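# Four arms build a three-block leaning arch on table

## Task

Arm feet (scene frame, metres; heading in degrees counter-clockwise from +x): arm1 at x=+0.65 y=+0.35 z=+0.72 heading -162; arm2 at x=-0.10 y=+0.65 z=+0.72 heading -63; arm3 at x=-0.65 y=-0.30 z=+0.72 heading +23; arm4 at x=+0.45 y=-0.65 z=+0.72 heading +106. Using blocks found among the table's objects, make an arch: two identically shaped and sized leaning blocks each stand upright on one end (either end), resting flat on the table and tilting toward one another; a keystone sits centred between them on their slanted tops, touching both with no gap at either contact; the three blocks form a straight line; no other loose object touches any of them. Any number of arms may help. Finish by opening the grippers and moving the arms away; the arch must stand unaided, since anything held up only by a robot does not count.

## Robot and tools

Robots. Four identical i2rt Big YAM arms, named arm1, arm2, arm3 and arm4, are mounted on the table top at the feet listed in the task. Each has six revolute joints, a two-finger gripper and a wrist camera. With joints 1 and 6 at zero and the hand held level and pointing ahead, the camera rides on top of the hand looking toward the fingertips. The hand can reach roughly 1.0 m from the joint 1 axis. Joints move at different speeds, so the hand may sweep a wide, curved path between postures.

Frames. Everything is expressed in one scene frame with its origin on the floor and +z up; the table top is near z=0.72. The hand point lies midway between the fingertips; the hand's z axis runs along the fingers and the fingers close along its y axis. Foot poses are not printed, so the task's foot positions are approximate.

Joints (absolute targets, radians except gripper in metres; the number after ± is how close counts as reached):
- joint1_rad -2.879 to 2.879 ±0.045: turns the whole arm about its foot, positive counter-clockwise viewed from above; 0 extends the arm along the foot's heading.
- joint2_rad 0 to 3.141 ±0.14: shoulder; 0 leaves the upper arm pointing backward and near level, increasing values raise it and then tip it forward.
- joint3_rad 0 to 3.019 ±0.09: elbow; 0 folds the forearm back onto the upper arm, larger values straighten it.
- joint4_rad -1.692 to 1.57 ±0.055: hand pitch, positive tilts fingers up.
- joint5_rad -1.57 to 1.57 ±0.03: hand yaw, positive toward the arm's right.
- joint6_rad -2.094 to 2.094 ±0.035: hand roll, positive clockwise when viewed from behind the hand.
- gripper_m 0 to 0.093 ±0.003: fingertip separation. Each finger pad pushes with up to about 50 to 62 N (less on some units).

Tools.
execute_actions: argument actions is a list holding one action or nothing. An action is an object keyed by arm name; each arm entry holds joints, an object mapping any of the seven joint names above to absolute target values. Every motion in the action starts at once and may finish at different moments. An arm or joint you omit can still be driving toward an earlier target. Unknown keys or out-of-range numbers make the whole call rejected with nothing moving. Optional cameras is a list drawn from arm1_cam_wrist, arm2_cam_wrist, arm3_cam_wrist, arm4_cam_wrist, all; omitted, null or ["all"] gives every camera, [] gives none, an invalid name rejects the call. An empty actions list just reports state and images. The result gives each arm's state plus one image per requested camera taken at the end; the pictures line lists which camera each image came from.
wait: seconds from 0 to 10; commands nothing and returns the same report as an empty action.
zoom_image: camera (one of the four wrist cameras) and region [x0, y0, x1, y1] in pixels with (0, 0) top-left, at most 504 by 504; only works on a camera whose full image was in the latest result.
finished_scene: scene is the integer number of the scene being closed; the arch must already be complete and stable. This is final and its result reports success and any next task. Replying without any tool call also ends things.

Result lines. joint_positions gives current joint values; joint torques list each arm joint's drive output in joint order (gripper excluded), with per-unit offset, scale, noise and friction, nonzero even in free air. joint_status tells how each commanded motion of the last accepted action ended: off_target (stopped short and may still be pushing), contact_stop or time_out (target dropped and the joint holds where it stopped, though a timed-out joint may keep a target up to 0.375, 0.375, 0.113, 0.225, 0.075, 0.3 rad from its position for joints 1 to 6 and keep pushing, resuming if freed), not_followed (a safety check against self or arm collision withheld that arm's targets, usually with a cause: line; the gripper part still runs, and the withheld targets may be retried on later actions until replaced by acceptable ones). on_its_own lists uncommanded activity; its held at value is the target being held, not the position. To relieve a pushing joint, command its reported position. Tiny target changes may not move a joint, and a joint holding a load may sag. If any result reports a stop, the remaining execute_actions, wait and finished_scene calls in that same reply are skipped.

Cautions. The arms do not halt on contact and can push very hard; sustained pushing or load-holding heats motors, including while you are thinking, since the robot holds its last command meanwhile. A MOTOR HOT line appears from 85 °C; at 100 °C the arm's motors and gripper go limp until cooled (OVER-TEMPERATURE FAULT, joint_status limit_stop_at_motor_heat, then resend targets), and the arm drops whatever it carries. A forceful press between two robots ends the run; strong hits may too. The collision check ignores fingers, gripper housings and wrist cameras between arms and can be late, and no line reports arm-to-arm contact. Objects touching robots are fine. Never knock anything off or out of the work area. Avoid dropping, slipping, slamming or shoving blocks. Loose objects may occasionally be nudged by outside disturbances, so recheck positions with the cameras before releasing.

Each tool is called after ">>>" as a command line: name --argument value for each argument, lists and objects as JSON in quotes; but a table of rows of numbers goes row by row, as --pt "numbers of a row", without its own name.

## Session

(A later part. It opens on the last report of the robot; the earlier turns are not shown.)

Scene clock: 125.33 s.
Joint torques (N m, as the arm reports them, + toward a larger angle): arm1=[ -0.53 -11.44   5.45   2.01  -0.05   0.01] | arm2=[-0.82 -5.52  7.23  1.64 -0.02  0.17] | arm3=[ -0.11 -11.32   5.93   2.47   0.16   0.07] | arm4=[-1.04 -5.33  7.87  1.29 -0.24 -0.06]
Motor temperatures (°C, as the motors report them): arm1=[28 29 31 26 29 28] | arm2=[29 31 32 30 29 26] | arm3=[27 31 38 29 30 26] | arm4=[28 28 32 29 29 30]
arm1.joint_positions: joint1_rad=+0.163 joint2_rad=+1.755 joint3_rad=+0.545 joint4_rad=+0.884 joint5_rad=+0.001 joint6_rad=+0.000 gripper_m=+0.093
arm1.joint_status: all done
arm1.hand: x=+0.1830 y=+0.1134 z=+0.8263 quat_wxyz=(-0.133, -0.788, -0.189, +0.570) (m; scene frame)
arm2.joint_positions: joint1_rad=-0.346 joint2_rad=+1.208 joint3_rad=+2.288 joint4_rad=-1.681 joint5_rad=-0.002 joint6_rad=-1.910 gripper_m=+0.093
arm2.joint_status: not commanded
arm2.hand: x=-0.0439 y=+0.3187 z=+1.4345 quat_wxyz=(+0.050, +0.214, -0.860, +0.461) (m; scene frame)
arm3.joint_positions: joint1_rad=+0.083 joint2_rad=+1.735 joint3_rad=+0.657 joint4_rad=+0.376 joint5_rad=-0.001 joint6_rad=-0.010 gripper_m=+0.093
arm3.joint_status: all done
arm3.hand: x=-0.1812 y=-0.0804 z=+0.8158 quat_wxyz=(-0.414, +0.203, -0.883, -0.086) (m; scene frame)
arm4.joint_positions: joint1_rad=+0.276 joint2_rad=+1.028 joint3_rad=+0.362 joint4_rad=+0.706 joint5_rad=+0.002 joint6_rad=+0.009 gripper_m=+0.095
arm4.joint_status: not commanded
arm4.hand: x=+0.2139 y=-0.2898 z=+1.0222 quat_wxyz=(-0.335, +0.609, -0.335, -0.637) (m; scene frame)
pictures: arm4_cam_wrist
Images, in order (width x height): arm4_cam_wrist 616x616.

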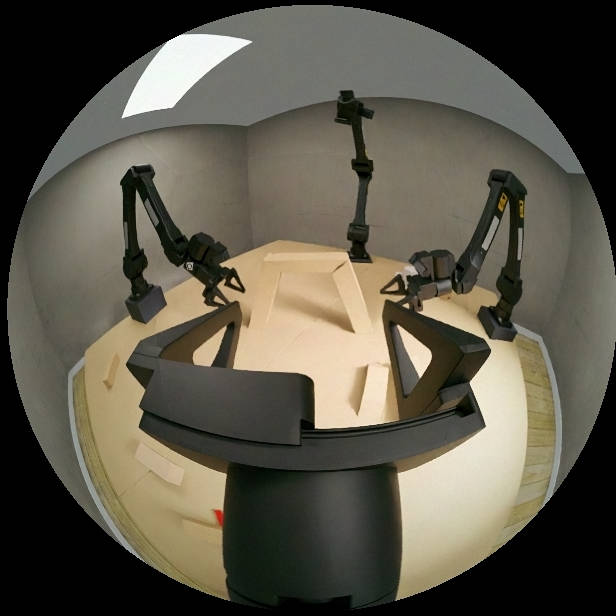

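Arch stands. Clear further and finish.

>>> execute_actions --actions '[{"arm1":{"joints":{"joint2_rad":1.3}},"arm3":{"joints":{"joint2_rad":1.3}},"arm4":{"joints":{"joint2_rad":0.7}}}]' --cameras '["arm4_cam_wrist"]'

>>> finished_scene --scene 2

Scene clock: 126.83 s.
Joint torques (N m, as the arm reports them, + toward a larger angle): arm1=[-0.5  -8.13  8.85  1.76 -0.05 -0.01] | arm2=[-0.85 -5.24  7.36  1.68 -0.01  0.18] | arm3=[ 0.14 -7.97  9.27  2.88  0.15  0.12] | arm4=[-0.69 -2.34  9.5   1.35 -0.24 -0.03]
Motor temperatures (°C, as the motors report them): arm1=[28 29 31 26 29 28] | arm2=[29 31 32 30 29 26] | arm3=[27 31 38 29 30 26] | arm4=[28 28 32 29 29 30]
arm1.joint_positions: joint1_rad=+0.163 joint2_rad=+1.296 joint3_rad=+0.545 joint4_rad=+0.888 joint5_rad=+0.001 joint6_rad=+0.000 gripper_m=+0.093
arm1.joint_status: all done
arm1.hand: x=+0.2012 y=+0.1211 z=+1.0584 quat_wxyz=(-0.173, -0.637, -0.154, +0.736) (m; scene frame)
arm2.joint_positions: joint1_rad=-0.346 joint2_rad=+1.208 joint3_rad=+2.288 joint4_rad=-1.681 joint5_rad=-0.002 joint6_rad=-1.910 gripper_m=+0.093
arm2.joint_status: not commanded
arm2.hand: x=-0.0439 y=+0.3187 z=+1.4345 quat_wxyz=(+0.050, +0.214, -0.860, +0.461) (m; scene frame)
arm3.joint_positions: joint1_rad=+0.083 joint2_rad=+1.293 joint3_rad=+0.657 joint4_rad=+0.381 joint5_rad=-0.001 joint6_rad=-0.010 gripper_m=+0.093
arm3.joint_status: all done
arm3.hand: x=-0.1743 y=-0.0747 z=+1.0426 quat_wxyz=(-0.599, +0.178, -0.770, -0.127) (m; scene frame)
arm4.joint_positions: joint1_rad=+0.276 joint2_rad=+0.694 joint3_rad=+0.357 joint4_rad=+0.701 joint5_rad=+0.002 joint6_rad=+0.009 gripper_m=+0.095
arm4.joint_status: all done
arm4.hand: x=+0.2511 y=-0.3434 z=+1.1445 quat_wxyz=(-0.383, +0.499, -0.276, -0.727) (m; scene frame)
pictures: arm4_cam_wrist
Images, in order (width x height): arm4_cam_wrist 616x616.

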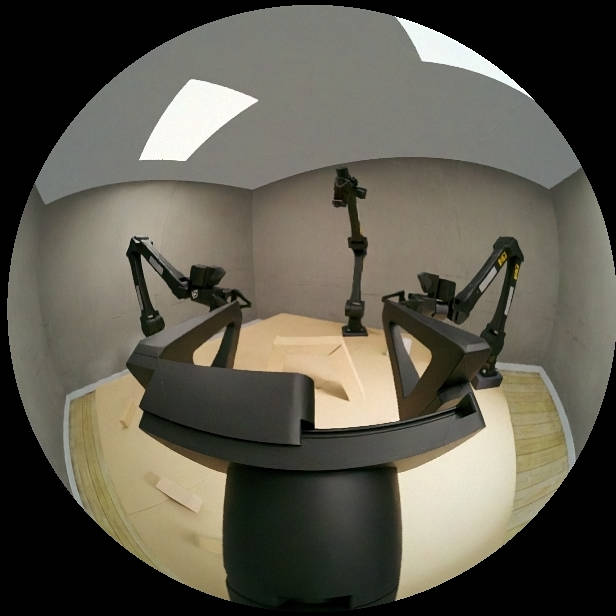

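The scene is finished: the task was done.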